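# Place the assembled white housing upright on the belt

## Task

Find the white housing that already carries both its circuit board and its motor, stand it upright on the dark conveyor strip lying just behind the white rail, keep the board and motor seated in it, and open the gripper to release it at the end.

## Robot and tools

Robot: two six-joint arms, left_arm and right_arm, each ending in a parallel two-finger gripper. Bases in the scene frame: left_arm at (-0.005, +0.338, 0) m with quat_wxyz (+0.998, 0, 0, +0.060); right_arm at (-0.045, -0.239, 0) m with quat_wxyz (+1.000, 0, 0, +0.016). The names left and right refer only to the arms, not to sides of any picture.

Scene frame: origin on the table surface midway between the arms, +z up, +x reaching out across the table, left_arm on the +y side. The fingers of a gripper point along its own +z and separate along its y. The reported end_effector_position is the pinch point between the pads, roughly 1 cm short of the fingertips. Reported hand positions can be off from reality, more so when an arm is stretched far.

Tool execute_actions, argument "actions": a list holding at most one item, or empty. Three forms:
- Empty list {"actions": []}: nothing is commanded; the current state comes back.
- Motion {"rows": [...], "steps": n}: n control steps, each 1/30 s, n from 1 to 15 (default 15). rows holds 1 to 15 rows; each row is used for one step and the final row is repeated if rows run out before steps.
- Wait {"steps": n} with no rows: n up to 300; returns when that many steps have elapsed since the previous result, counting the time spent composing the reply.
Optional "pictures": true/false decides whether camera images come back (they do by default).

Each row is one flat list of 14 numbers covering both arms, always all 14 even if one arm is idle: first left_arm's six joints then its gripper opening, then right_arm's six joints and opening. Joint numbers are absolute target angles in radians (same convention as the Joint positions line), not offsets. Order and stated ranges per arm: waist -2.618 to 3.054, shoulder 0.000 to 3.142, elbow 0.000 to 3.142, wrist pitch -1.571 to 1.571, wrist yaw -1.571 to 1.571, wrist roll -2.094 to 2.094. The true ends may differ by up to 0.036 rad. A call is rejected outright (nothing is sent) if a target exceeds a stated end by more than 0.036 rad and lies further out than that joint's last reported angle. Targets beyond the real end are clipped there, and the result prints "joint sent to its limit" (possibly referring to an earlier motion still in progress); missing that line does not prove more travel exists. Opening is an absolute value from -1 (closed) to +1 (fully open, pad gap 0.094 m).

Motion limits: each step the target fed to a joint stays within a lead of its measured angle: 0.202 rad waist, 0.258 shoulder, 0.238 elbow, 0.573 wrist pitch, 0.522 wrist yaw and roll. If the targets would move the gripper over 70 mm from where it is measured, all of that arm's targets are pulled back toward current angles. So large moves take several calls. Between calls the arms keep heading for the last row sent until they have all nearly stopped or a step is HELD; after that only a new motion makes them continue. Fingers still in motion finish moving.

Gripping: grip_measured reports finger opening on the same scale you command. Away from the extremes, fingers go where grip_measured would equal your number. To keep hold, command a value under grip_measured: about 0.03 lower for a firm grip, less for a gentle one. Pads push with roughly 50 to 62 N at most (less on some grippers, and less on parts thinner than about 2 mm), with a brief harder spike at contact. Each gripper's readings carry a fixed error up to about 1 mm.

Result lines: the state line `left_arm: …` | `right_arm: …` gives each gripper's end_effector_position (m) and end_effector_quat_wxyz. Joint positions and Joint velocities list each arm's joints in column order (rad, rad/s) followed by pad gap (m, m/s). Joint torques follow the same order minus the gripper; they are nonzero in free air and include offsets, scale errors, friction and noise. "joint command not followed" means a clearance check altered or blocked some targets; the rest of the row still ran. HELD marks steps where your row was partly or wholly not sent. MOTOR HOT appears from 75 °C; at 90 °C that arm halts for 10 s, and at 100 °C it goes limp and drops; these are reported as OVER-TEMPERATURE FAULT. Holding loads heats motors, even while idle in thought, so avoid long holds.

Tool zoom_image: {"camera": "cam_left_wrist" or "cam_right_wrist", "region": [x0, y0, x1, y1]} in pixels of that camera's latest image, origin top-left, region no larger than 504 by 504. Both cameras are 504x504 wrist-mounted fisheye views.

Tool read_manual: optional "section" (only "licences"); returns licence notices, moves nothing.

Tool finished_scene: {"scene": number} ends that scene irreversibly and reports success; the goal must hold at that moment and afterwards. Answering without any tool call ends everything.

Typical order: look, pick the housing that has board and motor, approach from above with open fingers, close to grip, lift, carry over the dark strip behind the white rail, lower it upright, open, retract, then finish.

Avoid: letting anything leave the table, dropping or slamming the part, shoving hard, tipping the board or motor out, and collisions or hard contact between the two arms. Occasional outside tugs on held parts or nudges to loose objects can occur, so check the grip and positions before finishing.

Each tool is called after "Request:" in YAML: its name, and indented under it one key for each argument.

## Session

Request:
execute_actions:
  actions: []

Scene clock: 0.00 s of 4240.00 s.
left_arm: end_effector_position=(+0.3093, +0.4494, +0.1484) grip_measured=+1.000 end_effector_quat_wxyz=(+0.254, -0.332, +0.841, +0.344) | right_arm: end_effector_position=(+0.3495, -0.1067, +0.1792) grip_measured=+1.000 end_effector_quat_wxyz=(+0.363, +0.327, +0.863, +0.125)
Joint positions: left_arm=[-0.2    1.565  1.115 -0.908 -0.865 -0.734  0.094] | right_arm=[ 0.434  1.506  1.168 -0.508  0.345  1.058  0.094]
Joint velocities: left_arm=[ 0.002 -0.012 -0.022  0.022  0.007 -0.037  0.   ] | right_arm=[-0.012 -0.007 -0.007 -0.037 -0.022 -0.022  0.   ]
Joint torques (N m, as the arm reports them, + toward a larger angle): no reading

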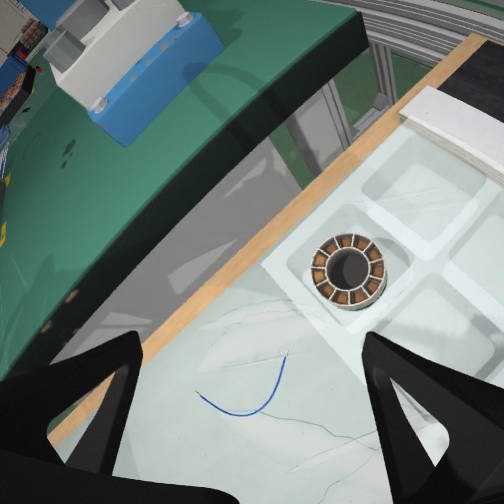

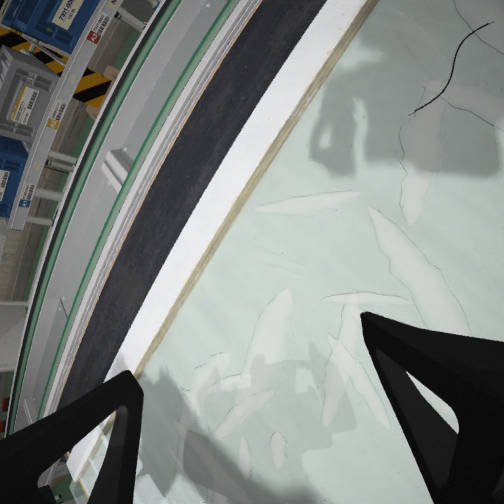

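Request:
execute_actions:
  actions:
    - {"rows":[[-0.3,1.0,1.1,-1.2,0,0,1,0.1,1.0,1.1,-1.2,0,0,1]]}
  pictures: false

Request:
execute_actions:
  actions:
    - {"steps":45}

Scene clock: 5.63 s of 4240.00 s.
left_arm: end_effector_position=(+0.2254, +0.3081, +0.2099) grip_measured=+1.000 end_effector_quat_wxyz=(+0.254, +0.056, +0.966, -0.001) | right_arm: end_effector_position=(+0.1940, -0.2099, +0.2163) grip_measured=+1.000 end_effector_quat_wxyz=(+0.272, +0.001, +0.962, +0.021)
Joint positions: left_arm=[-0.294  0.987  1.101 -1.175 -0.055 -0.045  0.094] | right_arm=[ 0.108  0.987  1.107 -1.139  0.033  0.134  0.094]
Joint velocities: left_arm=[-0.012  0.125  0.007 -0.11   0.33   0.286  0.   ] | right_arm=[-0.002  0.1   -0.076 -0.388 -0.212 -0.901  0.   ]
Joint torques (N m, as the arm reports them, + toward a larger angle): left_arm=[-0.46 -0.73  6.47  1.07  0.    0.05] | right_arm=[-0.77 -0.93  7.03  1.18  0.01 -0.02]
Steps of this call (steps 1 to 90: nothing new was sent; then 2.13 s passed at rest; steps 91 to 105: all 15 steps of this action). Readings (joint positions):
91: left_arm=[-0.204 1.547 1.115 -0.923 -0.809 -0.675] | right_arm=[0.421 1.495 1.166 -0.532 0.310 1.014]
92: left_arm=[-0.219 1.507 1.107 -0.960 -0.726 -0.596] | right_arm=[0.395 1.468 1.154 -0.584 0.267 0.957]
94: left_arm=[-0.261 1.390 1.101 -1.031 -0.560 -0.437] | right_arm=[0.319 1.394 1.131 -0.706 0.208 0.847]
98: left_arm=[-0.294 1.100 1.101 -1.105 -0.251 -0.197] | right_arm=[0.159 1.202 1.109 -0.916 0.125 0.581]
105: the state above

Scene clock: 7.13 s of 4240.00 s.
left_arm: end_effector_position=(+0.2221, +0.2999, +0.2069) grip_measured=+1.000 end_effector_quat_wxyz=(+0.243, +0.081, +0.966, -0.019) | right_arm: end_effector_position=(+0.1825, -0.2064, +0.2089) grip_measured=+1.000 end_effector_quat_wxyz=(+0.246, -0.065, +0.967, +0.016)
Joint positions: left_arm=[-0.294  0.993  1.101 -1.187 -0.007 -0.006  0.094] | right_arm=[ 0.108  0.988  1.105 -1.189  0.005  0.006  0.094]
Joint velocities: left_arm=[-0.002 -0.002 -0.017  0.051  0.066  0.022  0.   ] | right_arm=[ 0.007 -0.012  0.007  0.037 -0.037  0.007  0.   ]
Joint torques (N m, as the arm reports them, + toward a larger angle): left_arm=[-0.48 -0.84  6.47  1.02  0.04  0.07] | right_arm=[-0.75 -0.42  6.65  0.97 -0.06 -0.02]
Steps of this call (steps 1 to 30: the robot went on to your last target; steps 31 to 45: nothing new was sent). Readings (joint positions):
1: left_arm=[-0.294 0.991 1.101 -1.177 -0.045 -0.037] | right_arm=[0.108 0.988 1.106 -1.151 0.027 0.108]
2: left_arm=[-0.294 0.992 1.101 -1.179 -0.037 -0.030] | right_arm=[0.108 0.988 1.105 -1.160 0.023 0.088]
4: left_arm=[-0.294 0.993 1.101 -1.182 -0.026 -0.021] | right_arm=[0.108 0.988 1.105 -1.172 0.016 0.058]
8: left_arm=[-0.294 0.993 1.101 -1.185 -0.014 -0.012] | right_arm=[0.108 0.988 1.105 -1.183 0.009 0.027]
45: the state above
All arms were judged still, so your last target was given up. Only a new action makes them travel on or press farther. Fingers that are still opening or closing keep moving.

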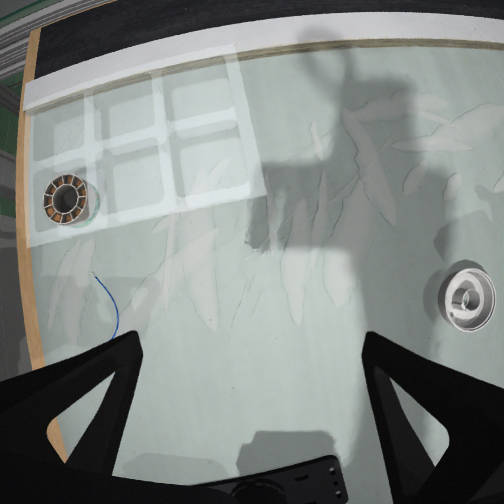

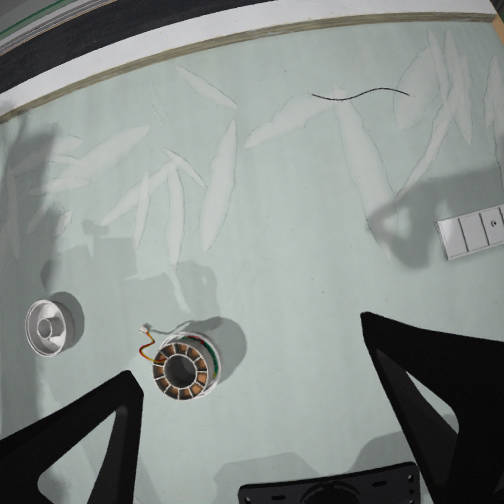

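Request:
execute_actions:
  actions:
    - {"rows":[[0.3,0.6,0.6,-0.8,0,0,1,0.4,1.3,1.2,-1.47,0,0,1]]}
  pictures: false

Request:
execute_actions:
  actions:
    - {"steps":25}

Scene clock: 12.77 s of 4240.00 s.
left_arm: end_effector_position=(+0.1912, +0.4257, +0.1442) grip_measured=+1.000 end_effector_quat_wxyz=(+0.354, -0.193, +0.912, +0.077) | right_arm: end_effector_position=(+0.1390, -0.1535, +0.1521) grip_measured=+1.000 end_effector_quat_wxyz=(-0.007, -0.210, +0.978, -0.001)
Joint positions: left_arm=[ 0.292  0.601  0.599 -0.828 -0.007 -0.002  0.094] | right_arm=[ 0.395  1.325  1.187 -1.448 -0.002  0.004  0.094]
Joint velocities: left_arm=[0.022 0.012 0.002 0.139 0.037 0.007 0.   ] | right_arm=[ 0.002  0.002  0.007 -0.037 -0.022  0.037  0.   ]
Joint torques (N m, as the arm reports them, + toward a larger angle): left_arm=[0.65 0.61 7.16 1.63 0.09 0.05] | right_arm=[ 0.43 -6.82  7.93  0.13 -0.01  0.  ]
Steps of this call (steps 1 to 90: nothing new was sent; then 2.13 s passed at rest; steps 91 to 105: all 15 steps of this action). Readings (joint positions):
91: left_arm=[-0.265 0.960 1.063 -1.122 0.008 -0.003] | right_arm=[0.138 1.017 1.124 -1.230 0.018 0.007]
92: left_arm=[-0.197 0.890 0.983 -1.023 0.011 -0.003] | right_arm=[0.206 1.076 1.162 -1.292 0.019 0.007]
94: left_arm=[-0.046 0.722 0.827 -0.928 0.004 -0.002] | right_arm=[0.333 1.212 1.194 -1.334 0.010 0.006]
98: left_arm=[0.234 0.597 0.628 -0.876 -0.004 -0.002] | right_arm=[0.395 1.332 1.187 -1.386 -0.002 0.004]
105: the state above

Scene clock: 13.60 s of 4240.00 s.
left_arm: end_effector_position=(+0.1948, +0.4272, +0.1478) grip_measured=+1.000 end_effector_quat_wxyz=(+0.364, -0.192, +0.908, +0.079) | right_arm: end_effector_position=(+0.1364, -0.1546, +0.1522) grip_measured=+1.000 end_effector_quat_wxyz=(-0.013, -0.210, +0.978, -0.002)
Joint positions: left_arm=[ 0.292  0.601  0.599 -0.806 -0.007 -0.002  0.094] | right_arm=[ 0.395  1.325  1.187 -1.46  -0.002  0.004  0.094]
Joint velocities: left_arm=[ 0.002  0.007 -0.022  0.007  0.051 -0.037  0.   ] | right_arm=[-0.002  0.007 -0.002  0.037  0.051 -0.051  0.   ]
Joint torques (N m, as the arm reports them, + toward a larger angle): left_arm=[0.65 0.5  7.16 1.68 0.08 0.01] | right_arm=[ 0.47 -6.73  7.84  0.08  0.   -0.01]
Steps of this call (steps 1 to 25: the robot went on to your last target). Readings (joint positions):
1: left_arm=[0.292 0.601 0.599 -0.823 -0.007 -0.002] | right_arm=[0.395 1.325 1.187 -1.451 -0.002 0.004]
2: left_arm=[0.292 0.601 0.599 -0.819 -0.007 -0.002] | right_arm=[0.395 1.325 1.187 -1.453 -0.002 0.004]
4: left_arm=[0.292 0.601 0.599 -0.814 -0.007 -0.002] | right_arm=[0.395 1.325 1.187 -1.456 -0.002 0.004]
8: left_arm=[0.292 0.601 0.599 -0.809 -0.007 -0.002] | right_arm=[0.395 1.325 1.187 -1.459 -0.002 0.004]
25: the state above

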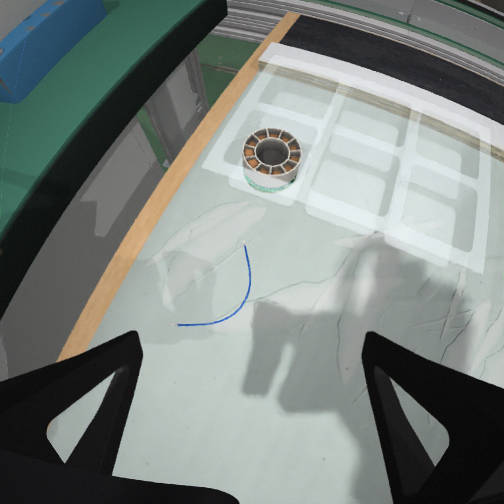

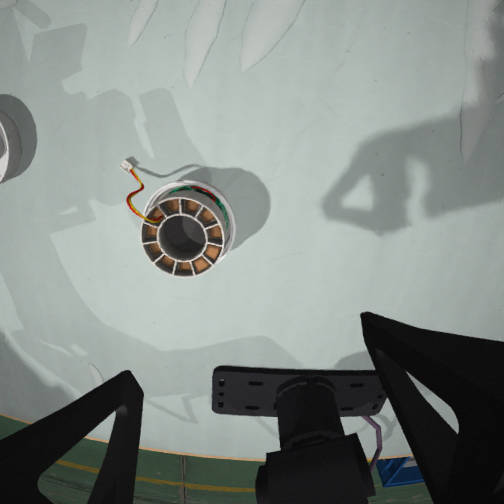

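Request:
execute_actions:
  actions:
    - {"rows":[[-1.35,0.6,0.6,-0.6,0,0,1,-0.7,0.5,0.5,-0.8,0,0,1]]}
  pictures: false

Request:
execute_actions:
  actions:
    - {"steps":20}
  pictures: false

Request:
execute_actions:
  actions:
    - {"rows":[[-1.35,1.453,0.711,0.04,0,0,1,-0.7,0.5,0.5,-0.8,0,0,1]]}
  pictures: false

Request:
execute_actions:
  actions:
    - {"steps":25}

Scene clock: 22.67 s of 4240.00 s.
left_arm: end_effector_position=(+0.1975, +0.1884, +0.1857) grip_measured=+1.000 end_effector_quat_wxyz=(+0.440, +0.277, +0.841, -0.146) | right_arm: end_effector_position=(+0.1187, -0.3516, +0.1155) grip_measured=+1.000 end_effector_quat_wxyz=(+0.332, +0.281, +0.894, -0.105)
Joint positions: left_arm=[-0.761  0.601  0.598 -0.604 -0.003 -0.003  0.094] | right_arm=[-0.638  0.516  0.495 -0.838  0.003  0.002  0.094]
Joint velocities: left_arm=[-2.117  0.002 -0.027  0.051  0.007  0.022  0.   ] | right_arm=[-1.341 -0.022  0.002  0.374  0.007 -0.022  0.   ]
Joint torques (N m, as the arm reports them, + toward a larger angle): left_arm=[0.01 0.4  7.41 1.84 0.07 0.04] | right_arm=[ 2.04 -0.02  8.23  1.34 -0.21  0.01]
Steps of this call (steps 1 to 15: the robot went on to your last target; steps 16 to 90: nothing new was sent; then 5.57 s passed at rest; steps 91 to 105: all 15 steps of this action). Readings (joint positions):
91: left_arm=[0.262 0.601 0.599 -0.789 -0.018 -0.004] | right_arm=[0.370 1.291 1.145 -1.383 -0.014 0.003]
92: left_arm=[0.192 0.601 0.598 -0.758 -0.019 -0.004] | right_arm=[0.307 1.219 1.057 -1.243 -0.018 0.002]
94: left_arm=[0.045 0.601 0.598 -0.693 -0.014 -0.004] | right_arm=[0.155 1.055 0.888 -1.061 -0.012 0.002]
98: left_arm=[-0.247 0.601 0.598 -0.631 -0.008 -0.003] | right_arm=[-0.145 0.694 0.577 -0.900 -0.000 0.002]
105: the state above

Scene clock: 23.33 s of 4240.00 s.
left_arm: end_effector_position=(+0.0806, +0.1005, +0.1867) grip_measured=+1.000 end_effector_quat_wxyz=(+0.379, +0.509, +0.724, -0.271) | right_arm: end_effector_position=(+0.1168, -0.3635, +0.1204) grip_measured=+1.000 end_effector_quat_wxyz=(+0.342, +0.303, +0.882, -0.119)
Joint positions: left_arm=[-1.343  0.601  0.598 -0.599  0.007 -0.002  0.094] | right_arm=[-0.69   0.516  0.495 -0.809  0.005  0.002  0.094]
Joint velocities: left_arm=[-0.012 -0.002  0.002 -0.066 -0.007 -0.037  0.   ] | right_arm=[ 0.032  0.007 -0.002  0.11   0.007 -0.022  0.   ]
Joint torques (N m, as the arm reports them, + toward a larger angle): left_arm=[-0.68  0.43  7.41  1.84 -0.09  0.04] | right_arm=[-0.92 -0.15  8.26  1.47 -0.06  0.01]
Steps of this call (steps 1 to 20: the robot went on to your last target). Readings (joint positions):
1: left_arm=[-0.834 0.601 0.598 -0.602 -0.003 -0.003] | right_arm=[-0.670 0.516 0.495 -0.830 0.006 0.002]
2: left_arm=[-0.908 0.601 0.598 -0.601 -0.002 -0.003] | right_arm=[-0.685 0.516 0.495 -0.825 0.006 0.002]
4: left_arm=[-1.055 0.601 0.598 -0.600 -0.002 -0.003] | right_arm=[-0.690 0.516 0.495 -0.818 0.006 0.002]
8: left_arm=[-1.311 0.601 0.598 -0.599 0.006 -0.002] | right_arm=[-0.690 0.516 0.495 -0.812 0.006 0.002]
20: the state above

Scene clock: 23.83 s of 4240.00 s.
left_arm: end_effector_position=(+0.1268, -0.0271, +0.0740) grip_measured=+1.000 end_effector_quat_wxyz=(+0.309, +0.531, +0.757, -0.221) | right_arm: end_effector_position=(+0.1168, -0.3636, +0.1204) grip_measured=+1.000 end_effector_quat_wxyz=(+0.342, +0.303, +0.882, -0.119)
Joint positions: left_arm=[-1.343  1.486  0.701 -0.006  0.006 -0.002  0.094] | right_arm=[-0.69   0.516  0.495 -0.809  0.005  0.002  0.094]
Joint velocities: left_arm=[ 0.007  0.017 -0.076 -0.066 -0.007  0.007  0.   ] | right_arm=[ 0.027 -0.007  0.002  0.051  0.066  0.007  0.   ]
Joint torques (N m, as the arm reports them, + toward a larger angle): left_arm=[-0.68 -7.63  7.74  2.29 -0.07  0.04] | right_arm=[-0.9  -0.16  8.26  1.46 -0.07  0.02]
Steps of this call (steps 1 to 15: all 15 steps of this action). Readings (joint positions):
1: left_arm=[-1.343 0.618 0.600 -0.572 0.007 -0.002] | right_arm=[-0.690 0.516 0.495 -0.809 0.005 0.002]
2: left_arm=[-1.343 0.662 0.610 -0.512 0.007 -0.002] | right_arm=[-0.690 0.516 0.495 -0.809 0.005 0.002]
4: left_arm=[-1.343 0.780 0.639 -0.374 0.007 -0.002] | right_arm=[-0.690 0.516 0.495 -0.809 0.005 0.002]
8: left_arm=[-1.343 1.108 0.707 -0.096 0.006 -0.002] | right_arm=[-0.690 0.516 0.495 -0.809 0.005 0.002]
15: the state above

Scene clock: 24.67 s of 4240.00 s.
left_arm: end_effector_position=(+0.1293, -0.0338, +0.0858) grip_measured=+1.000 end_effector_quat_wxyz=(+0.329, +0.525, +0.749, -0.235) | right_arm: end_effector_position=(+0.1168, -0.3636, +0.1204) grip_measured=+1.000 end_effector_quat_wxyz=(+0.342, +0.303, +0.882, -0.119)
Joint positions: left_arm=[-1.343  1.473  0.7    0.034  0.006 -0.002  0.094] | right_arm=[-0.69   0.516  0.495 -0.809  0.005  0.002  0.094]
Joint velocities: left_arm=[ 0.002 -0.007  0.012 -0.022 -0.081  0.066  0.   ] | right_arm=[-0.032 -0.012  0.017 -0.007  0.022  0.007  0.   ]
Joint torques (N m, as the arm reports them, + toward a larger angle): left_arm=[-0.58 -6.66  7.55  1.75 -0.06  0.06] | right_arm=[-0.9  -0.16  8.27  1.46 -0.06  0.01]
Steps of this call (steps 1 to 25: the robot went on to your last target). Readings (joint positions):
1: left_arm=[-1.343 1.485 0.700 -0.007 0.006 -0.002] | right_arm=[-0.690 0.516 0.495 -0.809 0.005 0.002]
2: left_arm=[-1.343 1.482 0.700 0.002 0.006 -0.002] | right_arm=[-0.690 0.516 0.495 -0.809 0.005 0.002]
4: left_arm=[-1.343 1.476 0.700 0.015 0.006 -0.002] | right_arm=[-0.690 0.516 0.495 -0.809 0.005 0.002]
8: left_arm=[-1.343 1.473 0.700 0.030 0.006 -0.002] | right_arm=[-0.690 0.516 0.495 -0.809 0.005 0.002]
25: the state above

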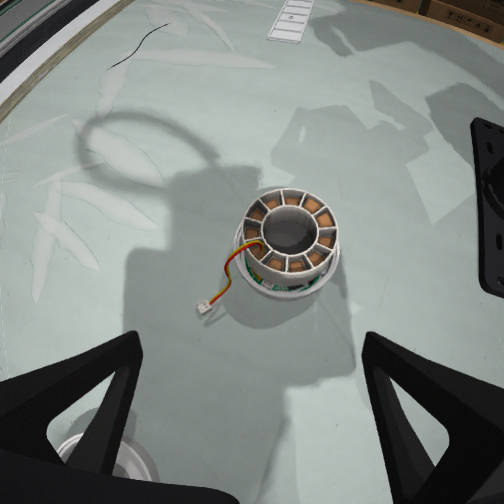

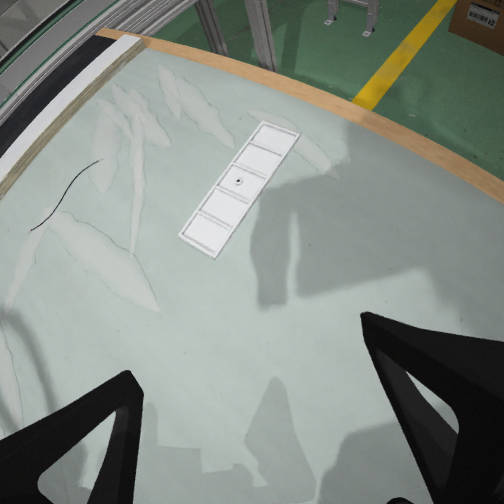

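Request:
execute_actions:
  actions:
    - {"rows":[[-1.40,1.5,0.76,0.05,0,0,1,-0.7,0.5,0.5,-0.8,0,0,1],[-1.40,1.5,0.76,0.05,0,0,1,-0.7,0.5,0.5,-0.8,0,0,1],[-1.40,1.57,0.82,0.07,0,0,1,-0.7,0.5,0.5,-0.8,0,0,1],[-1.40,1.57,0.82,0.07,0,0,1,-0.7,0.5,0.5,-0.8,0,0,1],[-1.40,1.64,0.87,0.09,0,0,1,-0.7,0.5,0.5,-0.8,0,0,1],[-1.40,1.64,0.87,0.09,0,0,1,-0.7,0.5,0.5,-0.8,0,0,1],[-1.40,1.71,0.92,0.11,0,0,1,-0.7,0.5,0.5,-0.8,0,0,1],[-1.40,1.71,0.92,0.11,0,0,1,-0.7,0.5,0.5,-0.8,0,0,1],[-1.40,1.775,0.959,0.116,0,0,1,-0.7,0.5,0.5,-0.8,0,0,1]]}
  pictures: false

Request:
execute_actions:
  actions:
    - {"steps":15}

Scene clock: 31.23 s of 4240.00 s.
left_arm: end_effector_position=(+0.1309, -0.1070, +0.0658) grip_measured=+1.000 end_effector_quat_wxyz=(+0.324, +0.544, +0.735, -0.242) | right_arm: end_effector_position=(+0.1168, -0.3636, +0.1204) grip_measured=+1.000 end_effector_quat_wxyz=(+0.342, +0.303, +0.882, -0.119)
Joint positions: left_arm=[-1.395  1.777  0.93   0.109  0.001 -0.002  0.094] | right_arm=[-0.69   0.516  0.495 -0.809  0.005  0.002  0.094]
Joint velocities: left_arm=[ 0.007  0.017 -0.007 -0.007  0.051  0.022  0.   ] | right_arm=[-0.007 -0.002  0.002 -0.037 -0.037  0.051  0.   ]
Joint torques (N m, as the arm reports them, + toward a larger angle): left_arm=[-0.31 -7.86  8.53  1.77 -0.05  0.03] | right_arm=[-0.92 -0.16  8.27  1.46 -0.06  0.02]
Steps of this call (steps 1 to 15: the robot went on to your last target; steps 16 to 90: nothing new was sent; then 3.07 s passed at rest; steps 91 to 105: all 15 steps of this action). Readings (joint positions):
91: left_arm=[-1.348 1.475 0.703 0.034 0.003 -0.002] | right_arm=[-0.690 0.516 0.495 -0.809 0.005 0.002]
92: left_arm=[-1.359 1.480 0.709 0.034 0.001 -0.002] | right_arm=[-0.690 0.516 0.495 -0.809 0.005 0.002]
94: left_arm=[-1.383 1.518 0.748 0.038 0.001 -0.002] | right_arm=[-0.690 0.516 0.495 -0.809 0.005 0.002]
98: left_arm=[-1.395 1.653 0.864 0.078 0.001 -0.002] | right_arm=[-0.690 0.516 0.495 -0.809 0.005 0.002]
105: the state above

Scene clock: 31.73 s of 4240.00 s.
left_arm: end_effector_position=(+0.1310, -0.1076, +0.0665) grip_measured=+1.000 end_effector_quat_wxyz=(+0.325, +0.544, +0.735, -0.243) | right_arm: end_effector_position=(+0.1168, -0.3636, +0.1204) grip_measured=+1.000 end_effector_quat_wxyz=(+0.342, +0.303, +0.882, -0.119)
Joint positions: left_arm=[-1.395  1.777  0.93   0.112  0.001 -0.002  0.094] | right_arm=[-0.69   0.516  0.495 -0.809  0.005  0.002  0.094]
Joint velocities: left_arm=[ 0.002 -0.002 -0.012 -0.066 -0.007 -0.007  0.   ] | right_arm=[-0.007 -0.012  0.007  0.007  0.022  0.037  0.   ]
Joint torques (N m, as the arm reports them, + toward a larger angle): left_arm=[-0.38 -7.9   8.5   1.73 -0.02  0.06] | right_arm=[-0.92 -0.16  8.27  1.46 -0.06  0.01]
Steps of this call (steps 1 to 15: the robot went on to your last target). Readings (joint positions):
1: left_arm=[-1.395 1.777 0.930 0.109 0.001 -0.002] | right_arm=[-0.690 0.516 0.495 -0.809 0.005 0.002]
2: left_arm=[-1.395 1.777 0.930 0.112 0.001 -0.002] | right_arm=[-0.690 0.516 0.495 -0.809 0.005 0.002]
4: left_arm=[-1.395 1.777 0.930 0.112 0.001 -0.002] | right_arm=[-0.690 0.516 0.495 -0.809 0.005 0.002]
8: left_arm=[-1.395 1.777 0.930 0.112 0.001 -0.002] | right_arm=[-0.690 0.516 0.495 -0.809 0.005 0.002]
15: the state above
All arms were judged still, so your last target was given up. Only a new action makes them travel on or press farther. Fingers that are still opening or closing keep moving.

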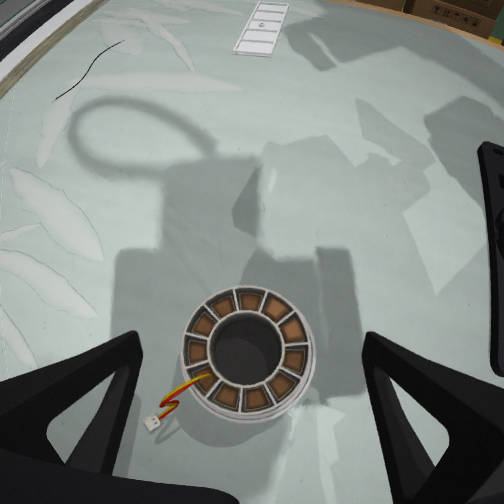

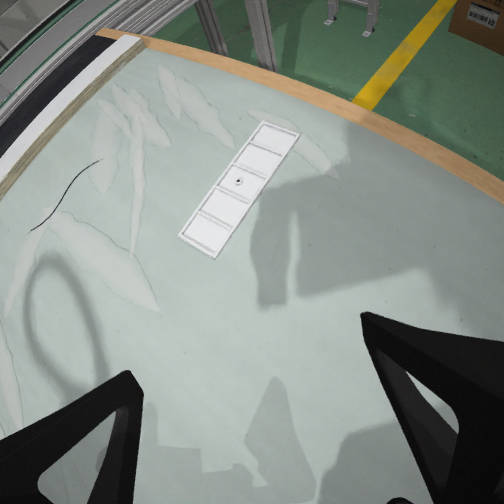

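Request:
execute_actions:
  actions:
    - {"rows":[[-1.39,1.80,0.935,0.16,0,0,1,-0.7,0.5,0.5,-0.8,0,0,1],[-1.39,1.80,0.935,0.16,0,0,1,-0.7,0.5,0.5,-0.8,0,0,1],[-1.39,1.80,0.935,0.16,0,0,1,-0.7,0.5,0.5,-0.8,0,0,1],[-1.39,1.84,0.915,0.22,0,0,1,-0.7,0.5,0.5,-0.8,0,0,1],[-1.39,1.84,0.915,0.22,0,0,1,-0.7,0.5,0.5,-0.8,0,0,1],[-1.39,1.84,0.915,0.22,0,0,1,-0.7,0.5,0.5,-0.8,0,0,1],[-1.39,1.88,0.895,0.29,0,0,1,-0.7,0.5,0.5,-0.8,0,0,1],[-1.39,1.88,0.895,0.29,0,0,1,-0.7,0.5,0.5,-0.8,0,0,1],[-1.39,1.88,0.895,0.29,0,0,1,-0.7,0.5,0.5,-0.8,0,0,1],[-1.39,1.915,0.877,0.346,0,0,1,-0.7,0.5,0.5,-0.8,0,0,1]]}
  pictures: false

Request:
execute_actions:
  actions:
    - {"steps":15}

Scene clock: 38.33 s of 4240.00 s.
left_arm: end_effector_position=(+0.1338, -0.1166, +0.0261) grip_measured=+1.000 end_effector_quat_wxyz=(+0.331, +0.542, +0.732, -0.247) | right_arm: end_effector_position=(+0.1168, -0.3636, +0.1204) grip_measured=+1.000 end_effector_quat_wxyz=(+0.342, +0.303, +0.882, -0.119)
Joint positions: left_arm=[-1.395  1.914  0.893  0.302  0.001 -0.002  0.094] | right_arm=[-0.69   0.516  0.495 -0.809  0.005  0.002  0.094]
Joint velocities: left_arm=[-0.002  0.056 -0.085  0.081 -0.037  0.11   0.   ] | right_arm=[ 0.027 -0.007  0.002 -0.007 -0.022 -0.007  0.   ]
Joint torques (N m, as the arm reports them, + toward a larger angle): left_arm=[ 0.43 -8.34  5.12  2.01  0.01  0.01] | right_arm=[-0.91 -0.16  8.27  1.47 -0.07  0.01]
Steps of this call (steps 1 to 90: nothing new was sent; then 3.10 s passed at rest; steps 91 to 105: all 15 steps of this action). Readings (joint positions):
91: left_arm=[-1.395 1.779 0.930 0.117 0.001 -0.002] | right_arm=[-0.690 0.516 0.495 -0.809 0.005 0.002]
92: left_arm=[-1.395 1.781 0.930 0.125 0.001 -0.002] | right_arm=[-0.690 0.516 0.495 -0.809 0.005 0.002]
94: left_arm=[-1.395 1.791 0.930 0.144 0.001 -0.002] | right_arm=[-0.690 0.516 0.495 -0.809 0.005 0.002]
98: left_arm=[-1.395 1.841 0.927 0.217 0.001 -0.002] | right_arm=[-0.690 0.516 0.495 -0.809 0.005 0.002]
105: the state above

Scene clock: 38.83 s of 4240.00 s.
left_arm: end_effector_position=(+0.1353, -0.1216, +0.0321) grip_measured=+1.000 end_effector_quat_wxyz=(+0.344, +0.537, +0.726, -0.256) | right_arm: end_effector_position=(+0.1168, -0.3636, +0.1204) grip_measured=+1.000 end_effector_quat_wxyz=(+0.342, +0.303, +0.882, -0.119)
Joint positions: left_arm=[-1.395  1.914  0.891  0.339  0.001 -0.002  0.094] | right_arm=[-0.69   0.516  0.495 -0.809  0.005  0.002  0.094]
Joint velocities: left_arm=[-0.017 -0.002  0.012  0.051 -0.007 -0.066  0.   ] | right_arm=[-0.007 -0.012  0.007  0.037 -0.095  0.007  0.   ]
Joint torques (N m, as the arm reports them, + toward a larger angle): left_arm=[ 0.45 -8.17  4.86  1.79 -0.04  0.02] | right_arm=[-0.9  -0.16  8.29  1.46 -0.06  0.01]
Steps of this call (steps 1 to 15: the robot went on to your last target). Readings (joint positions):
1: left_arm=[-1.395 1.914 0.891 0.305 0.001 -0.002] | right_arm=[-0.690 0.516 0.495 -0.809 0.005 0.002]
2: left_arm=[-1.395 1.914 0.891 0.308 0.001 -0.002] | right_arm=[-0.690 0.516 0.495 -0.809 0.005 0.002]
4: left_arm=[-1.395 1.914 0.891 0.321 0.001 -0.002] | right_arm=[-0.690 0.516 0.495 -0.809 0.005 0.002]
8: left_arm=[-1.395 1.914 0.891 0.334 0.001 -0.002] | right_arm=[-0.690 0.516 0.495 -0.809 0.005 0.002]
15: the state above

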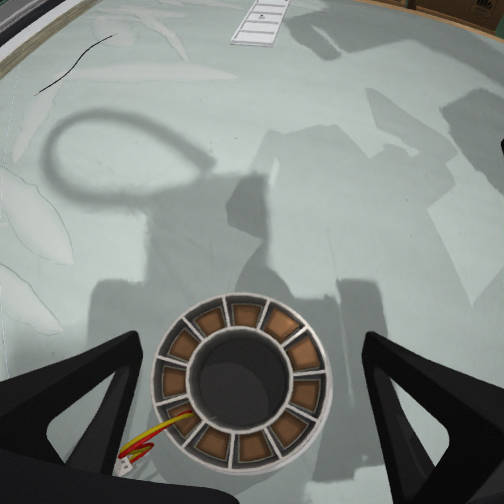

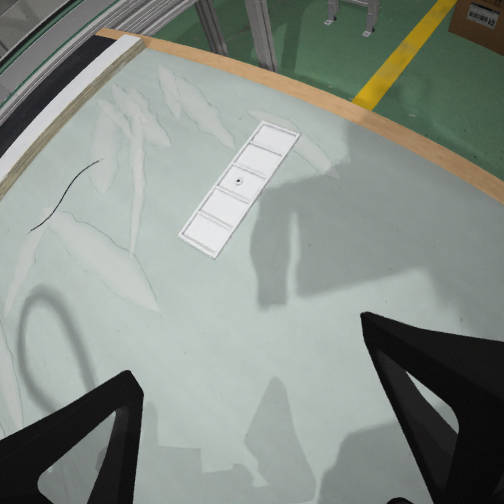

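Request:
execute_actions:
  actions:
    - {"rows":[[-1.378,1.92,0.84,0.346,0,0,1,-0.7,0.5,0.5,-0.8,0,0,1]]}

Request:
execute_actions:
  actions:
    - {"rows":[[-1.378,1.92,0.84,0.346,0,0,0.8,-0.7,0.5,0.5,-0.8,0,0,1],[-1.378,1.92,0.84,0.346,0,0,0.7,-0.7,0.5,0.5,-0.8,0,0,1],[-1.378,1.92,0.84,0.346,0,0,0.65,-0.7,0.5,0.5,-0.8,0,0,1],[-1.378,1.92,0.84,0.346,0,0,0.6,-0.7,0.5,0.5,-0.8,0,0,1],[-1.378,1.92,0.84,0.346,0,0,0.56,-0.7,0.5,0.5,-0.8,0,0,1],[-1.378,1.92,0.84,0.346,0,0,0.52,-0.7,0.5,0.5,-0.8,0,0,1],[-1.378,1.92,0.84,0.346,0,0,0.48,-0.7,0.5,0.5,-0.8,0,0,1],[-1.378,1.92,0.84,0.346,0,0,0.44,-0.7,0.5,0.5,-0.8,0,0,1],[-1.378,1.92,0.84,0.346,0,0,0.4,-0.7,0.5,0.5,-0.8,0,0,1]]}

Scene clock: 45.80 s of 4240.00 s.
left_arm: end_effector_position=(+0.1361, -0.1113, +0.0220) grip_measured=+1.000 end_effector_quat_wxyz=(+0.336, +0.537, +0.732, -0.249) | right_arm: end_effector_position=(+0.1168, -0.3636, +0.1204) grip_measured=+1.000 end_effector_quat_wxyz=(+0.342, +0.303, +0.882, -0.119)
Joint positions: left_arm=[-1.387  1.914  0.859  0.349  0.001 -0.002  0.094] | right_arm=[-0.69   0.516  0.495 -0.809  0.005  0.002  0.094]
Joint velocities: left_arm=[-0.002 -0.002 -0.017 -0.022  0.022 -0.037  0.   ] | right_arm=[-0.012 -0.017  0.012  0.051  0.007 -0.007  0.   ]
Joint torques (N m, as the arm reports them, + toward a larger angle): left_arm=[ 0.73 -7.71  4.41  1.71 -0.03  0.01] | right_arm=[-0.9  -0.15  8.28  1.47 -0.06  0.02]
Steps of this call (steps 1 to 15: the robot went on to your last target; steps 16 to 90: nothing new was sent; then 3.47 s passed at rest; steps 91 to 105: all 15 steps of this action). Readings (joint positions):
91: left_arm=[-1.395 1.914 0.888 0.344 0.001 -0.002] | right_arm=[-0.690 0.516 0.495 -0.809 0.005 0.002]
92: left_arm=[-1.394 1.914 0.882 0.348 0.001 -0.002] | right_arm=[-0.690 0.516 0.495 -0.809 0.005 0.002]
94: left_arm=[-1.390 1.914 0.869 0.349 0.001 -0.002] | right_arm=[-0.690 0.516 0.495 -0.809 0.005 0.002]
98: left_arm=[-1.387 1.914 0.859 0.349 0.001 -0.002] | right_arm=[-0.690 0.516 0.495 -0.809 0.005 0.002]
105: the state above

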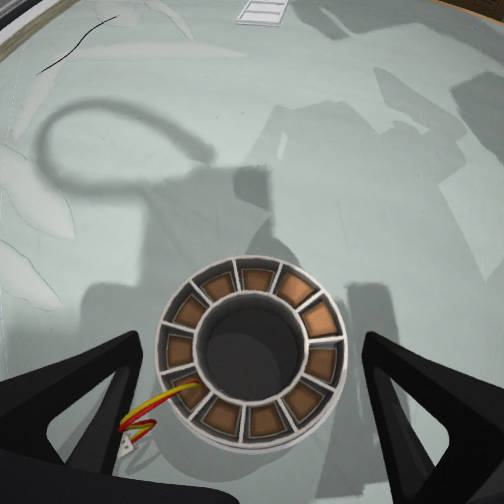

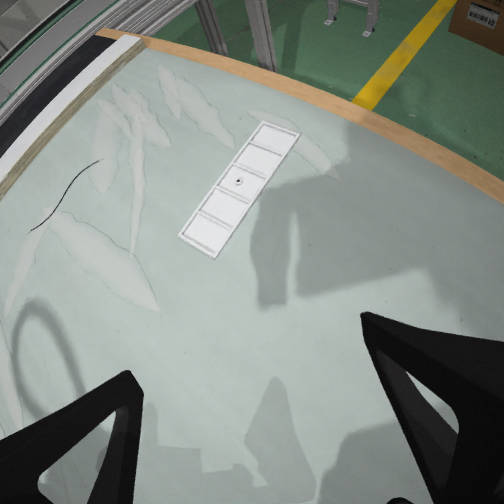

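Scene clock: 46.30 s of 4240.00 s.
left_arm: end_effector_position=(+0.1360, -0.1113, +0.0220) grip_measured=+0.425 end_effector_quat_wxyz=(+0.336, +0.537, +0.732, -0.249) | right_arm: end_effector_position=(+0.1168, -0.3636, +0.1204) grip_measured=+1.000 end_effector_quat_wxyz=(+0.342, +0.303, +0.882, -0.119)
Joint positions: left_arm=[-1.387  1.914  0.859  0.349  0.002 -0.002  0.067] | right_arm=[-0.69   0.516  0.495 -0.809  0.005  0.002  0.094]
Joint velocities: left_arm=[ 0.002 -0.007  0.012 -0.022 -0.051  0.022 -0.001] | right_arm=[ 0.002 -0.002 -0.002 -0.081  0.022 -0.022  0.   ]
Joint torques (N m, as the arm reports them, + toward a larger angle): left_arm=[ 0.69 -7.7   4.33  1.7  -0.01  0.02] | right_arm=[-0.9  -0.17  8.28  1.46 -0.06  0.01]
Steps of this call (steps 1 to 15: all 15 steps of this action). Readings (joint positions):
1: left_arm=[-1.387 1.914 0.859 0.349 0.001 -0.002] | right_arm=[-0.690 0.516 0.495 -0.809 0.005 0.002]
2: left_arm=[-1.387 1.914 0.859 0.349 0.001 -0.002] | right_arm=[-0.690 0.516 0.495 -0.809 0.005 0.002]
4: left_arm=[-1.387 1.914 0.859 0.349 0.001 -0.002] | right_arm=[-0.690 0.516 0.495 -0.809 0.005 0.002]
8: left_arm=[-1.387 1.914 0.859 0.349 0.002 -0.002] | right_arm=[-0.690 0.516 0.495 -0.809 0.005 0.002]
15: the state above

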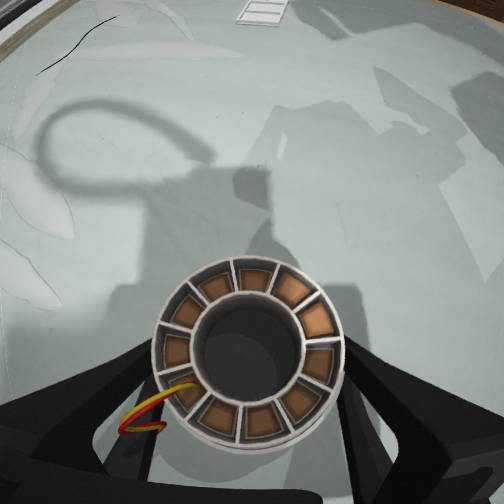

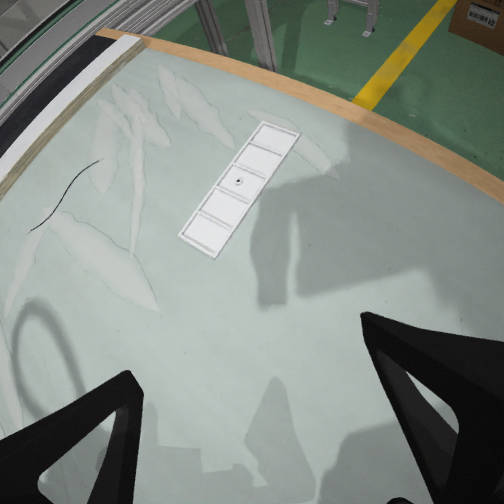

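Request:
execute_actions:
  actions:
    - {"rows":[[-1.38,1.9,0.88,0.33,0,0,0.39,-0.7,0.5,0.5,-0.8,0,0,1],[-1.38,1.885,0.895,0.30,0,0,0.39,-0.7,0.5,0.5,-0.8,0,0,1],[-1.38,1.87,0.91,0.27,0,0,0.39,-0.7,0.5,0.5,-0.8,0,0,1],[-1.38,1.855,0.925,0.24,0,0,0.39,-0.7,0.5,0.5,-0.8,0,0,1],[-1.38,1.84,0.94,0.21,0,0,0.39,-0.7,0.5,0.5,-0.8,0,0,1],[-1.38,1.825,0.955,0.18,0,0,0.39,-0.7,0.5,0.5,-0.8,0,0,1],[-1.38,1.81,0.97,0.15,0,0,0.39,-0.7,0.5,0.5,-0.8,0,0,1],[-1.38,1.79,0.985,0.12,0,0,0.39,-0.7,0.5,0.5,-0.8,0,0,1],[-1.38,1.77,1.0,0.09,0,0,0.39,-0.7,0.5,0.5,-0.8,0,0,1],[-1.38,1.75,1.015,0.06,0,0,0.39,-0.7,0.5,0.5,-0.8,0,0,1],[-1.37,1.73,1.03,0.03,0,0,0.39,-0.7,0.5,0.5,-0.8,0,0,1],[-1.35,1.71,1.045,0,0,0,0.39,-0.7,0.5,0.5,-0.8,0,0,1],[-1.33,1.69,1.06,-0.03,0,0,0.39,-0.7,0.5,0.5,-0.8,0,0,1],[-1.30,1.675,1.075,-0.058,0,0,0.39,-0.7,0.5,0.5,-0.8,0,0,1],[-1.26,1.675,1.075,-0.058,0,0,0.39,-0.7,0.5,0.5,-0.8,0,0,1]]}
  pictures: false

Request:
execute_actions:
  actions:
    - {"rows":[[-0.3,1.675,1.075,-0.058,0,0,0.39,-0.7,0.5,0.5,-0.8,0,0,1]]}
  pictures: false

Request:
execute_actions:
  actions:
    - {"steps":30}

Scene clock: 61.50 s of 4240.00 s.
left_arm: end_effector_position=(+0.1564, -0.1139, +0.1138) grip_measured=+0.425 end_effector_quat_wxyz=(+0.352, +0.519, +0.736, -0.254) | right_arm: end_effector_position=(+0.1168, -0.3636, +0.1204) grip_measured=+1.000 end_effector_quat_wxyz=(+0.342, +0.303, +0.882, -0.119)
Joint positions: left_arm=[-1.345  1.718  1.023  0.023  0.01  -0.002  0.067] | right_arm=[-0.69   0.516  0.495 -0.809  0.005  0.002  0.094]
Joint velocities: left_arm=[ 0.628 -0.545  0.432 -0.447  0.095 -0.066 -0.   ] | right_arm=[-0.002  0.002  0.012  0.007 -0.007 -0.037  0.   ]
Joint torques (N m, as the arm reports them, + toward a larger angle): left_arm=[ 3.99 -8.31  8.78  1.61 -0.31  0.04] | right_arm=[-0.9  -0.16  8.27  1.46 -0.06  0.02]
Steps of this call (steps 1 to 15: the robot went on to your last target; steps 16 to 90: nothing new was sent; then 11.70 s passed at rest; steps 91 to 105: all 15 steps of this action). Readings (joint positions):
91: left_arm=[-1.387 1.914 0.859 0.349 0.002 -0.002] | right_arm=[-0.690 0.516 0.495 -0.809 0.005 0.002]
92: left_arm=[-1.387 1.914 0.859 0.346 0.002 -0.002] | right_arm=[-0.690 0.516 0.495 -0.809 0.005 0.002]
94: left_arm=[-1.387 1.904 0.867 0.315 0.002 -0.002] | right_arm=[-0.690 0.516 0.495 -0.809 0.005 0.002]
98: left_arm=[-1.387 1.860 0.909 0.203 0.002 -0.002] | right_arm=[-0.690 0.516 0.495 -0.809 0.005 0.002]
105: the state above

Scene clock: 62.00 s of 4240.00 s.
left_arm: end_effector_position=(+0.4316, +0.1470, +0.1274) grip_measured=+0.425 end_effector_quat_wxyz=(+0.421, +0.185, +0.883, -0.091) | right_arm: end_effector_position=(+0.1168, -0.3636, +0.1204) grip_measured=+1.000 end_effector_quat_wxyz=(+0.342, +0.303, +0.882, -0.119)
Joint positions: left_arm=[-0.531  1.687  1.052 -0.045  0.006 -0.002  0.067] | right_arm=[-0.69   0.516  0.495 -0.809  0.005  0.002  0.094]
Joint velocities: left_arm=[ 1.648 -0.002 -0.007 -0.066 -0.007 -0.007 -0.001] | right_arm=[-0.012  0.007 -0.017 -0.022 -0.022  0.066  0.   ]
Joint torques (N m, as the arm reports them, + toward a larger angle): left_arm=[ 0.38 -8.23  8.39  1.7  -0.05  0.01] | right_arm=[-0.91 -0.16  8.29  1.47 -0.06  0.01]
Steps of this call (steps 1 to 15: all 15 steps of this action). Readings (joint positions):
1: left_arm=[-1.314 1.703 1.034 0.015 0.016 -0.002] | right_arm=[-0.690 0.516 0.495 -0.809 0.005 0.002]
2: left_arm=[-1.274 1.693 1.042 0.014 0.020 -0.002] | right_arm=[-0.690 0.516 0.495 -0.809 0.005 0.002]
4: left_arm=[-1.173 1.687 1.051 0.012 0.020 -0.002] | right_arm=[-0.690 0.516 0.495 -0.809 0.005 0.002]
8: left_arm=[-0.944 1.687 1.052 -0.020 0.014 -0.002] | right_arm=[-0.690 0.516 0.495 -0.809 0.005 0.002]
15: the state above

Scene clock: 63.00 s of 4240.00 s.
left_arm: end_effector_position=(+0.4607, +0.2565, +0.1229) grip_measured=+0.425 end_effector_quat_wxyz=(+0.419, +0.078, +0.904, -0.035) | right_arm: end_effector_position=(+0.1168, -0.3636, +0.1204) grip_measured=+1.000 end_effector_quat_wxyz=(+0.342, +0.303, +0.882, -0.119)
Joint positions: left_arm=[-0.296  1.687  1.052 -0.069 -0.005 -0.002  0.067] | right_arm=[-0.69   0.516  0.495 -0.809  0.005  0.002  0.094]
Joint velocities: left_arm=[ 0.007 -0.002 -0.002 -0.037  0.051  0.11   0.   ] | right_arm=[ 0.002 -0.017 -0.002 -0.007  0.007  0.007  0.   ]
Joint torques (N m, as the arm reports them, + toward a larger angle): left_arm=[-0.29 -8.19  8.76  1.83  0.05  0.01] | right_arm=[-0.9  -0.16  8.27  1.46 -0.06  0.02]
Steps of this call (steps 1 to 30: the robot went on to your last target). Readings (joint positions):
1: left_arm=[-0.472 1.687 1.052 -0.046 0.005 -0.002] | right_arm=[-0.690 0.516 0.495 -0.809 0.005 0.002]
2: left_arm=[-0.413 1.687 1.052 -0.047 0.004 -0.002] | right_arm=[-0.690 0.516 0.495 -0.809 0.005 0.002]
4: left_arm=[-0.313 1.687 1.052 -0.050 -0.007 -0.002] | right_arm=[-0.690 0.516 0.495 -0.809 0.005 0.002]
8: left_arm=[-0.264 1.687 1.052 -0.061 -0.024 -0.002] | right_arm=[-0.690 0.516 0.495 -0.809 0.005 0.002]
30: the state above
All arms were judged still, so your last target was given up. Only a new action makes them travel on or press farther. Fingers that are still opening or closing keep moving.

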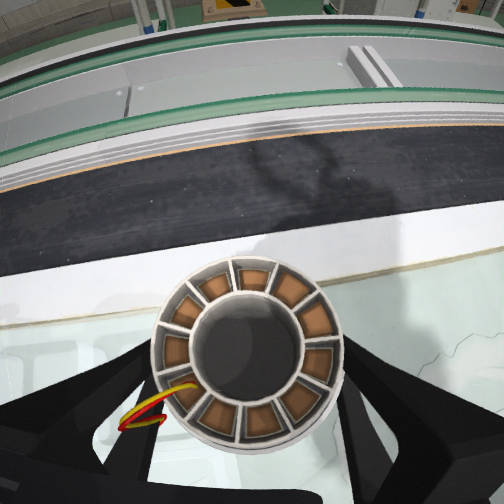

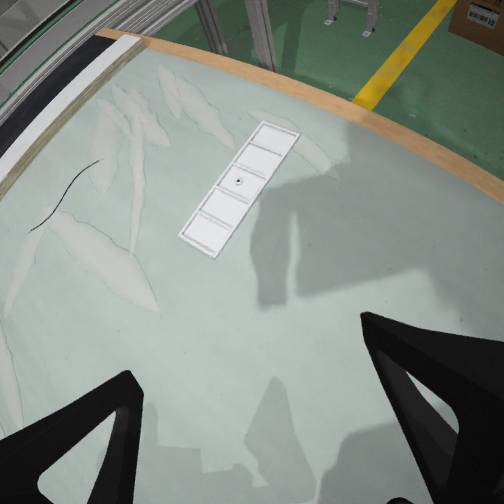

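Request:
execute_actions:
  actions:
    - {"rows":[[-0.3,1.72,1.12,-0.065,0,0,0.39,-0.7,0.5,0.5,-0.8,0,0,1],[-0.3,1.76,1.17,-0.075,0,0,0.39,-0.7,0.5,0.5,-0.8,0,0,1],[-0.3,1.80,1.22,-0.085,0,0,0.39,-0.7,0.5,0.5,-0.8,0,0,1],[-0.3,1.84,1.27,-0.095,0,0,0.39,-0.7,0.5,0.5,-0.8,0,0,1],[-0.3,1.88,1.32,-0.105,0,0,0.39,-0.7,0.5,0.5,-0.8,0,0,1],[-0.3,1.92,1.37,-0.115,0,0,0.39,-0.7,0.5,0.5,-0.8,0,0,1],[-0.3,1.96,1.42,-0.125,0,0,0.39,-0.7,0.5,0.5,-0.8,0,0,1],[-0.3,2.0,1.47,-0.135,0,0,0.39,-0.7,0.5,0.5,-0.8,0,0,1],[-0.3,2.04,1.52,-0.145,0,0,0.39,-0.7,0.5,0.5,-0.8,0,0,1],[-0.3,2.08,1.57,-0.155,0,0,0.39,-0.7,0.5,0.5,-0.8,0,0,1],[-0.3,2.12,1.62,-0.165,0,0,0.39,-0.7,0.5,0.5,-0.8,0,0,1],[-0.3,2.16,1.67,-0.175,0,0,0.39,-0.7,0.5,0.5,-0.8,0,0,1],[-0.3,2.2,1.72,-0.185,0,0,0.39,-0.7,0.5,0.5,-0.8,0,0,1],[-0.3,2.25,1.78,-0.195,0,0,0.39,-0.7,0.5,0.5,-0.8,0,0,1],[-0.3,2.295,1.835,-0.205,0,0,0.39,-0.7,0.5,0.5,-0.8,0,0,1]]}
  pictures: false

Request:
execute_actions:
  actions:
    - {"steps":25}

Scene clock: 75.87 s of 4240.00 s.
left_arm: end_effector_position=(+0.6013, +0.2314, +0.1077) grip_measured=+0.425 end_effector_quat_wxyz=(+0.431, +0.077, +0.898, -0.036) | right_arm: end_effector_position=(+0.1168, -0.3636, +0.1204) grip_measured=+1.000 end_effector_quat_wxyz=(+0.342, +0.303, +0.882, -0.119)
Joint positions: left_arm=[-0.296  2.215  1.708 -0.17  -0.005 -0.002  0.067] | right_arm=[-0.69   0.516  0.495 -0.809  0.005  0.002  0.094]
Joint velocities: left_arm=[-0.017  1.248  1.614 -0.315 -0.037 -0.022 -0.001] | right_arm=[ 0.002 -0.007 -0.002  0.066 -0.022  0.037  0.   ]
Joint torques (N m, as the arm reports them, + toward a larger angle): left_arm=[ -0.34 -11.43   9.2    1.85   0.04   0.03] | right_arm=[-0.91 -0.16  8.26  1.47 -0.06  0.02]
Steps of this call (steps 1 to 90: nothing new was sent; then 9.37 s passed at rest; steps 91 to 105: all 15 steps of this action). Readings (joint positions):
91: left_arm=[-0.296 1.690 1.055 -0.072 -0.005 -0.002] | right_arm=[-0.690 0.516 0.495 -0.809 0.005 0.002]
92: left_arm=[-0.296 1.702 1.072 -0.082 -0.005 -0.002] | right_arm=[-0.690 0.516 0.495 -0.809 0.005 0.002]
94: left_arm=[-0.296 1.762 1.144 -0.101 -0.005 -0.002] | right_arm=[-0.690 0.516 0.495 -0.809 0.005 0.002]
98: left_arm=[-0.296 1.930 1.349 -0.117 -0.005 -0.002] | right_arm=[-0.690 0.516 0.495 -0.809 0.005 0.002]
105: the state above

Scene clock: 76.70 s of 4240.00 s.
left_arm: end_effector_position=(+0.6095, +0.2300, +0.0754) grip_measured=+0.425 end_effector_quat_wxyz=(+0.402, +0.079, +0.912, -0.034) | right_arm: end_effector_position=(+0.1168, -0.3636, +0.1204) grip_measured=+1.000 end_effector_quat_wxyz=(+0.342, +0.303, +0.882, -0.119)
Joint positions: left_arm=[-0.296  2.312  1.79  -0.218 -0.005 -0.002  0.067] | right_arm=[-0.69   0.516  0.495 -0.809  0.005  0.002  0.094]
Joint velocities: left_arm=[-0.007  0.007  0.002 -0.051 -0.007 -0.051 -0.001] | right_arm=[-0.007 -0.012 -0.007 -0.051 -0.081 -0.007  0.   ]
Joint torques (N m, as the arm reports them, + toward a larger angle): left_arm=[ -0.28 -13.45  10.32   1.8    0.06   0.02] | right_arm=[-0.9  -0.17  8.26  1.46 -0.06  0.02]
Steps of this call (steps 1 to 25: the robot went on to your last target). Readings (joint positions):
1: left_arm=[-0.296 2.253 1.754 -0.171 -0.005 -0.002] | right_arm=[-0.690 0.516 0.495 -0.809 0.005 0.002]
2: left_arm=[-0.296 2.280 1.780 -0.171 -0.005 -0.002] | right_arm=[-0.690 0.516 0.495 -0.809 0.005 0.002]
4: left_arm=[-0.296 2.303 1.790 -0.181 -0.005 -0.002] | right_arm=[-0.690 0.516 0.495 -0.809 0.005 0.002]
8: left_arm=[-0.296 2.312 1.790 -0.215 -0.005 -0.002] | right_arm=[-0.690 0.516 0.495 -0.809 0.005 0.002]
25: the state above

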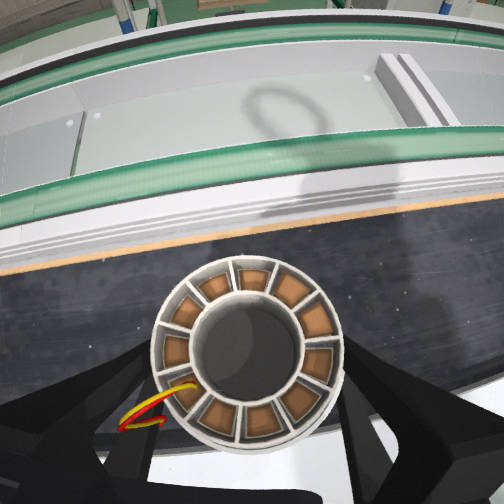

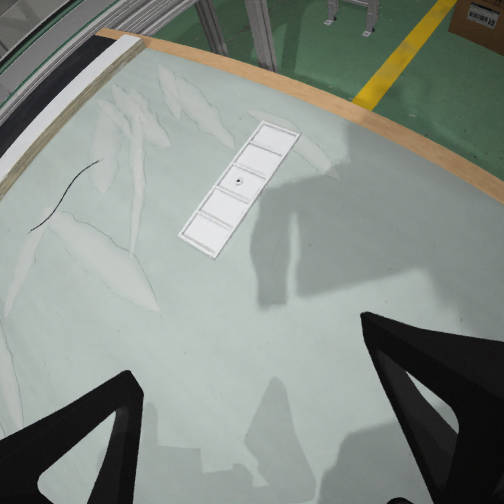

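Request:
execute_actions:
  actions:
    - {"rows":[[-0.3,2.31,1.85,-0.19,0,0,0.39,-0.7,0.5,0.5,-0.8,0,0,1],[-0.3,2.32,1.865,-0.18,0,0,0.39,-0.7,0.5,0.5,-0.8,0,0,1],[-0.3,2.33,1.88,-0.17,0,0,0.39,-0.7,0.5,0.5,-0.8,0,0,1],[-0.3,2.345,1.89,-0.16,0,0,0.39,-0.7,0.5,0.5,-0.8,0,0,1],[-0.3,2.36,1.9,-0.15,0,0,0.39,-0.7,0.5,0.5,-0.8,0,0,1],[-0.3,2.375,1.9,-0.14,0,0,0.39,-0.7,0.5,0.5,-0.8,0,0,1],[-0.3,2.39,1.9,-0.13,0,0,0.39,-0.7,0.5,0.5,-0.8,0,0,1],[-0.3,2.405,1.9,-0.12,0,0,0.39,-0.7,0.5,0.5,-0.8,0,0,1],[-0.3,2.42,1.9,-0.11,0,0,0.39,-0.7,0.5,0.5,-0.8,0,0,1],[-0.3,2.43,1.9,-0.11,0,0,0.39,-0.7,0.5,0.5,-0.8,0,0,1],[-0.3,2.44,1.9,-0.11,0,0,0.39,-0.7,0.5,0.5,-0.8,0,0,1]]}
  pictures: false

Request:
execute_actions:
  actions:
    - {"steps":15}

Scene clock: 85.57 s of 4240.00 s.
left_arm: end_effector_position=(+0.6336, +0.2257, +0.0395) grip_measured=+0.425 end_effector_quat_wxyz=(+0.412, +0.078, +0.907, -0.035) | right_arm: end_effector_position=(+0.1168, -0.3636, +0.1204) grip_measured=+1.000 end_effector_quat_wxyz=(+0.342, +0.303, +0.882, -0.119)
Joint positions: left_arm=[-0.296  2.45   1.871 -0.139 -0.005 -0.002  0.067] | right_arm=[-0.69   0.516  0.495 -0.809  0.005  0.002  0.094]
Joint velocities: left_arm=[-0.012  0.256  0.007 -0.051 -0.037 -0.095 -0.001] | right_arm=[-0.007 -0.007 -0.002  0.081  0.037 -0.007  0.   ]
Joint torques (N m, as the arm reports them, + toward a larger angle): left_arm=[ -0.36 -14.98   9.16   2.09   0.08   0.01] | right_arm=[-0.9  -0.15  8.27  1.46 -0.06  0.02]
Steps of this call (steps 1 to 15: the robot went on to your last target; steps 16 to 90: nothing new was sent; then 5.37 s passed at rest; steps 91 to 105: all 15 steps of this action). Readings (joint positions):
91: left_arm=[-0.296 2.312 1.792 -0.219 -0.005 -0.002] | right_arm=[-0.690 0.516 0.495 -0.809 0.005 0.002]
92: left_arm=[-0.296 2.315 1.799 -0.220 -0.005 -0.002] | right_arm=[-0.690 0.516 0.495 -0.809 0.005 0.002]
94: left_arm=[-0.296 2.328 1.824 -0.216 -0.005 -0.002] | right_arm=[-0.690 0.516 0.495 -0.809 0.005 0.002]
98: left_arm=[-0.296 2.366 1.866 -0.173 -0.005 -0.002] | right_arm=[-0.690 0.516 0.495 -0.809 0.005 0.002]
105: the state above

Scene clock: 86.07 s of 4240.00 s.
left_arm: end_effector_position=(+0.6330, +0.2258, +0.0321) grip_measured=+0.425 end_effector_quat_wxyz=(+0.408, +0.078, +0.909, -0.034) | right_arm: end_effector_position=(+0.1168, -0.3636, +0.1204) grip_measured=+1.000 end_effector_quat_wxyz=(+0.342, +0.303, +0.882, -0.119)
Joint positions: left_arm=[-0.296  2.463  1.871 -0.136 -0.005 -0.002  0.067] | right_arm=[-0.69   0.516  0.495 -0.809  0.005  0.002  0.094]
Joint velocities: left_arm=[ 0.007  0.007  0.007  0.066  0.007 -0.007  0.001] | right_arm=[ 0.022  0.002  0.002 -0.022  0.051 -0.051  0.   ]
Joint torques (N m, as the arm reports them, + toward a larger angle): left_arm=[ -0.23 -14.85   9.13   1.98   0.03   0.01] | right_arm=[-0.91 -0.15  8.27  1.47 -0.06  0.02]
Steps of this call (steps 1 to 15: the robot went on to your last target). Readings (joint positions):
1: left_arm=[-0.296 2.457 1.871 -0.141 -0.005 -0.002] | right_arm=[-0.690 0.516 0.495 -0.809 0.005 0.002]
2: left_arm=[-0.296 2.462 1.871 -0.143 -0.005 -0.002] | right_arm=[-0.690 0.516 0.495 -0.809 0.005 0.002]
4: left_arm=[-0.296 2.463 1.871 -0.144 -0.005 -0.002] | right_arm=[-0.690 0.516 0.495 -0.809 0.005 0.002]
8: left_arm=[-0.296 2.463 1.871 -0.137 -0.005 -0.002] | right_arm=[-0.690 0.516 0.495 -0.809 0.005 0.002]
15: the state above

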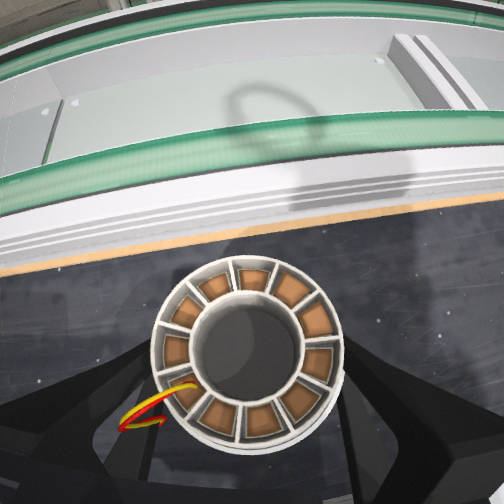

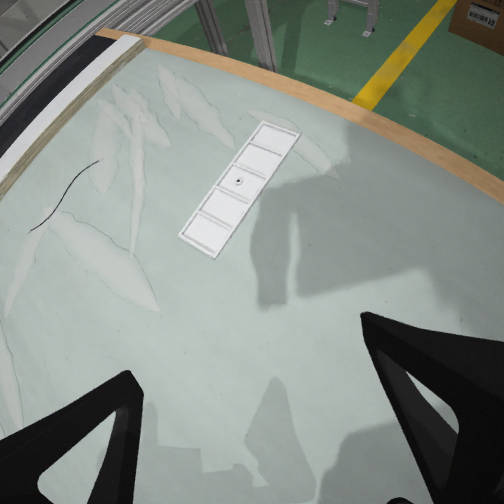

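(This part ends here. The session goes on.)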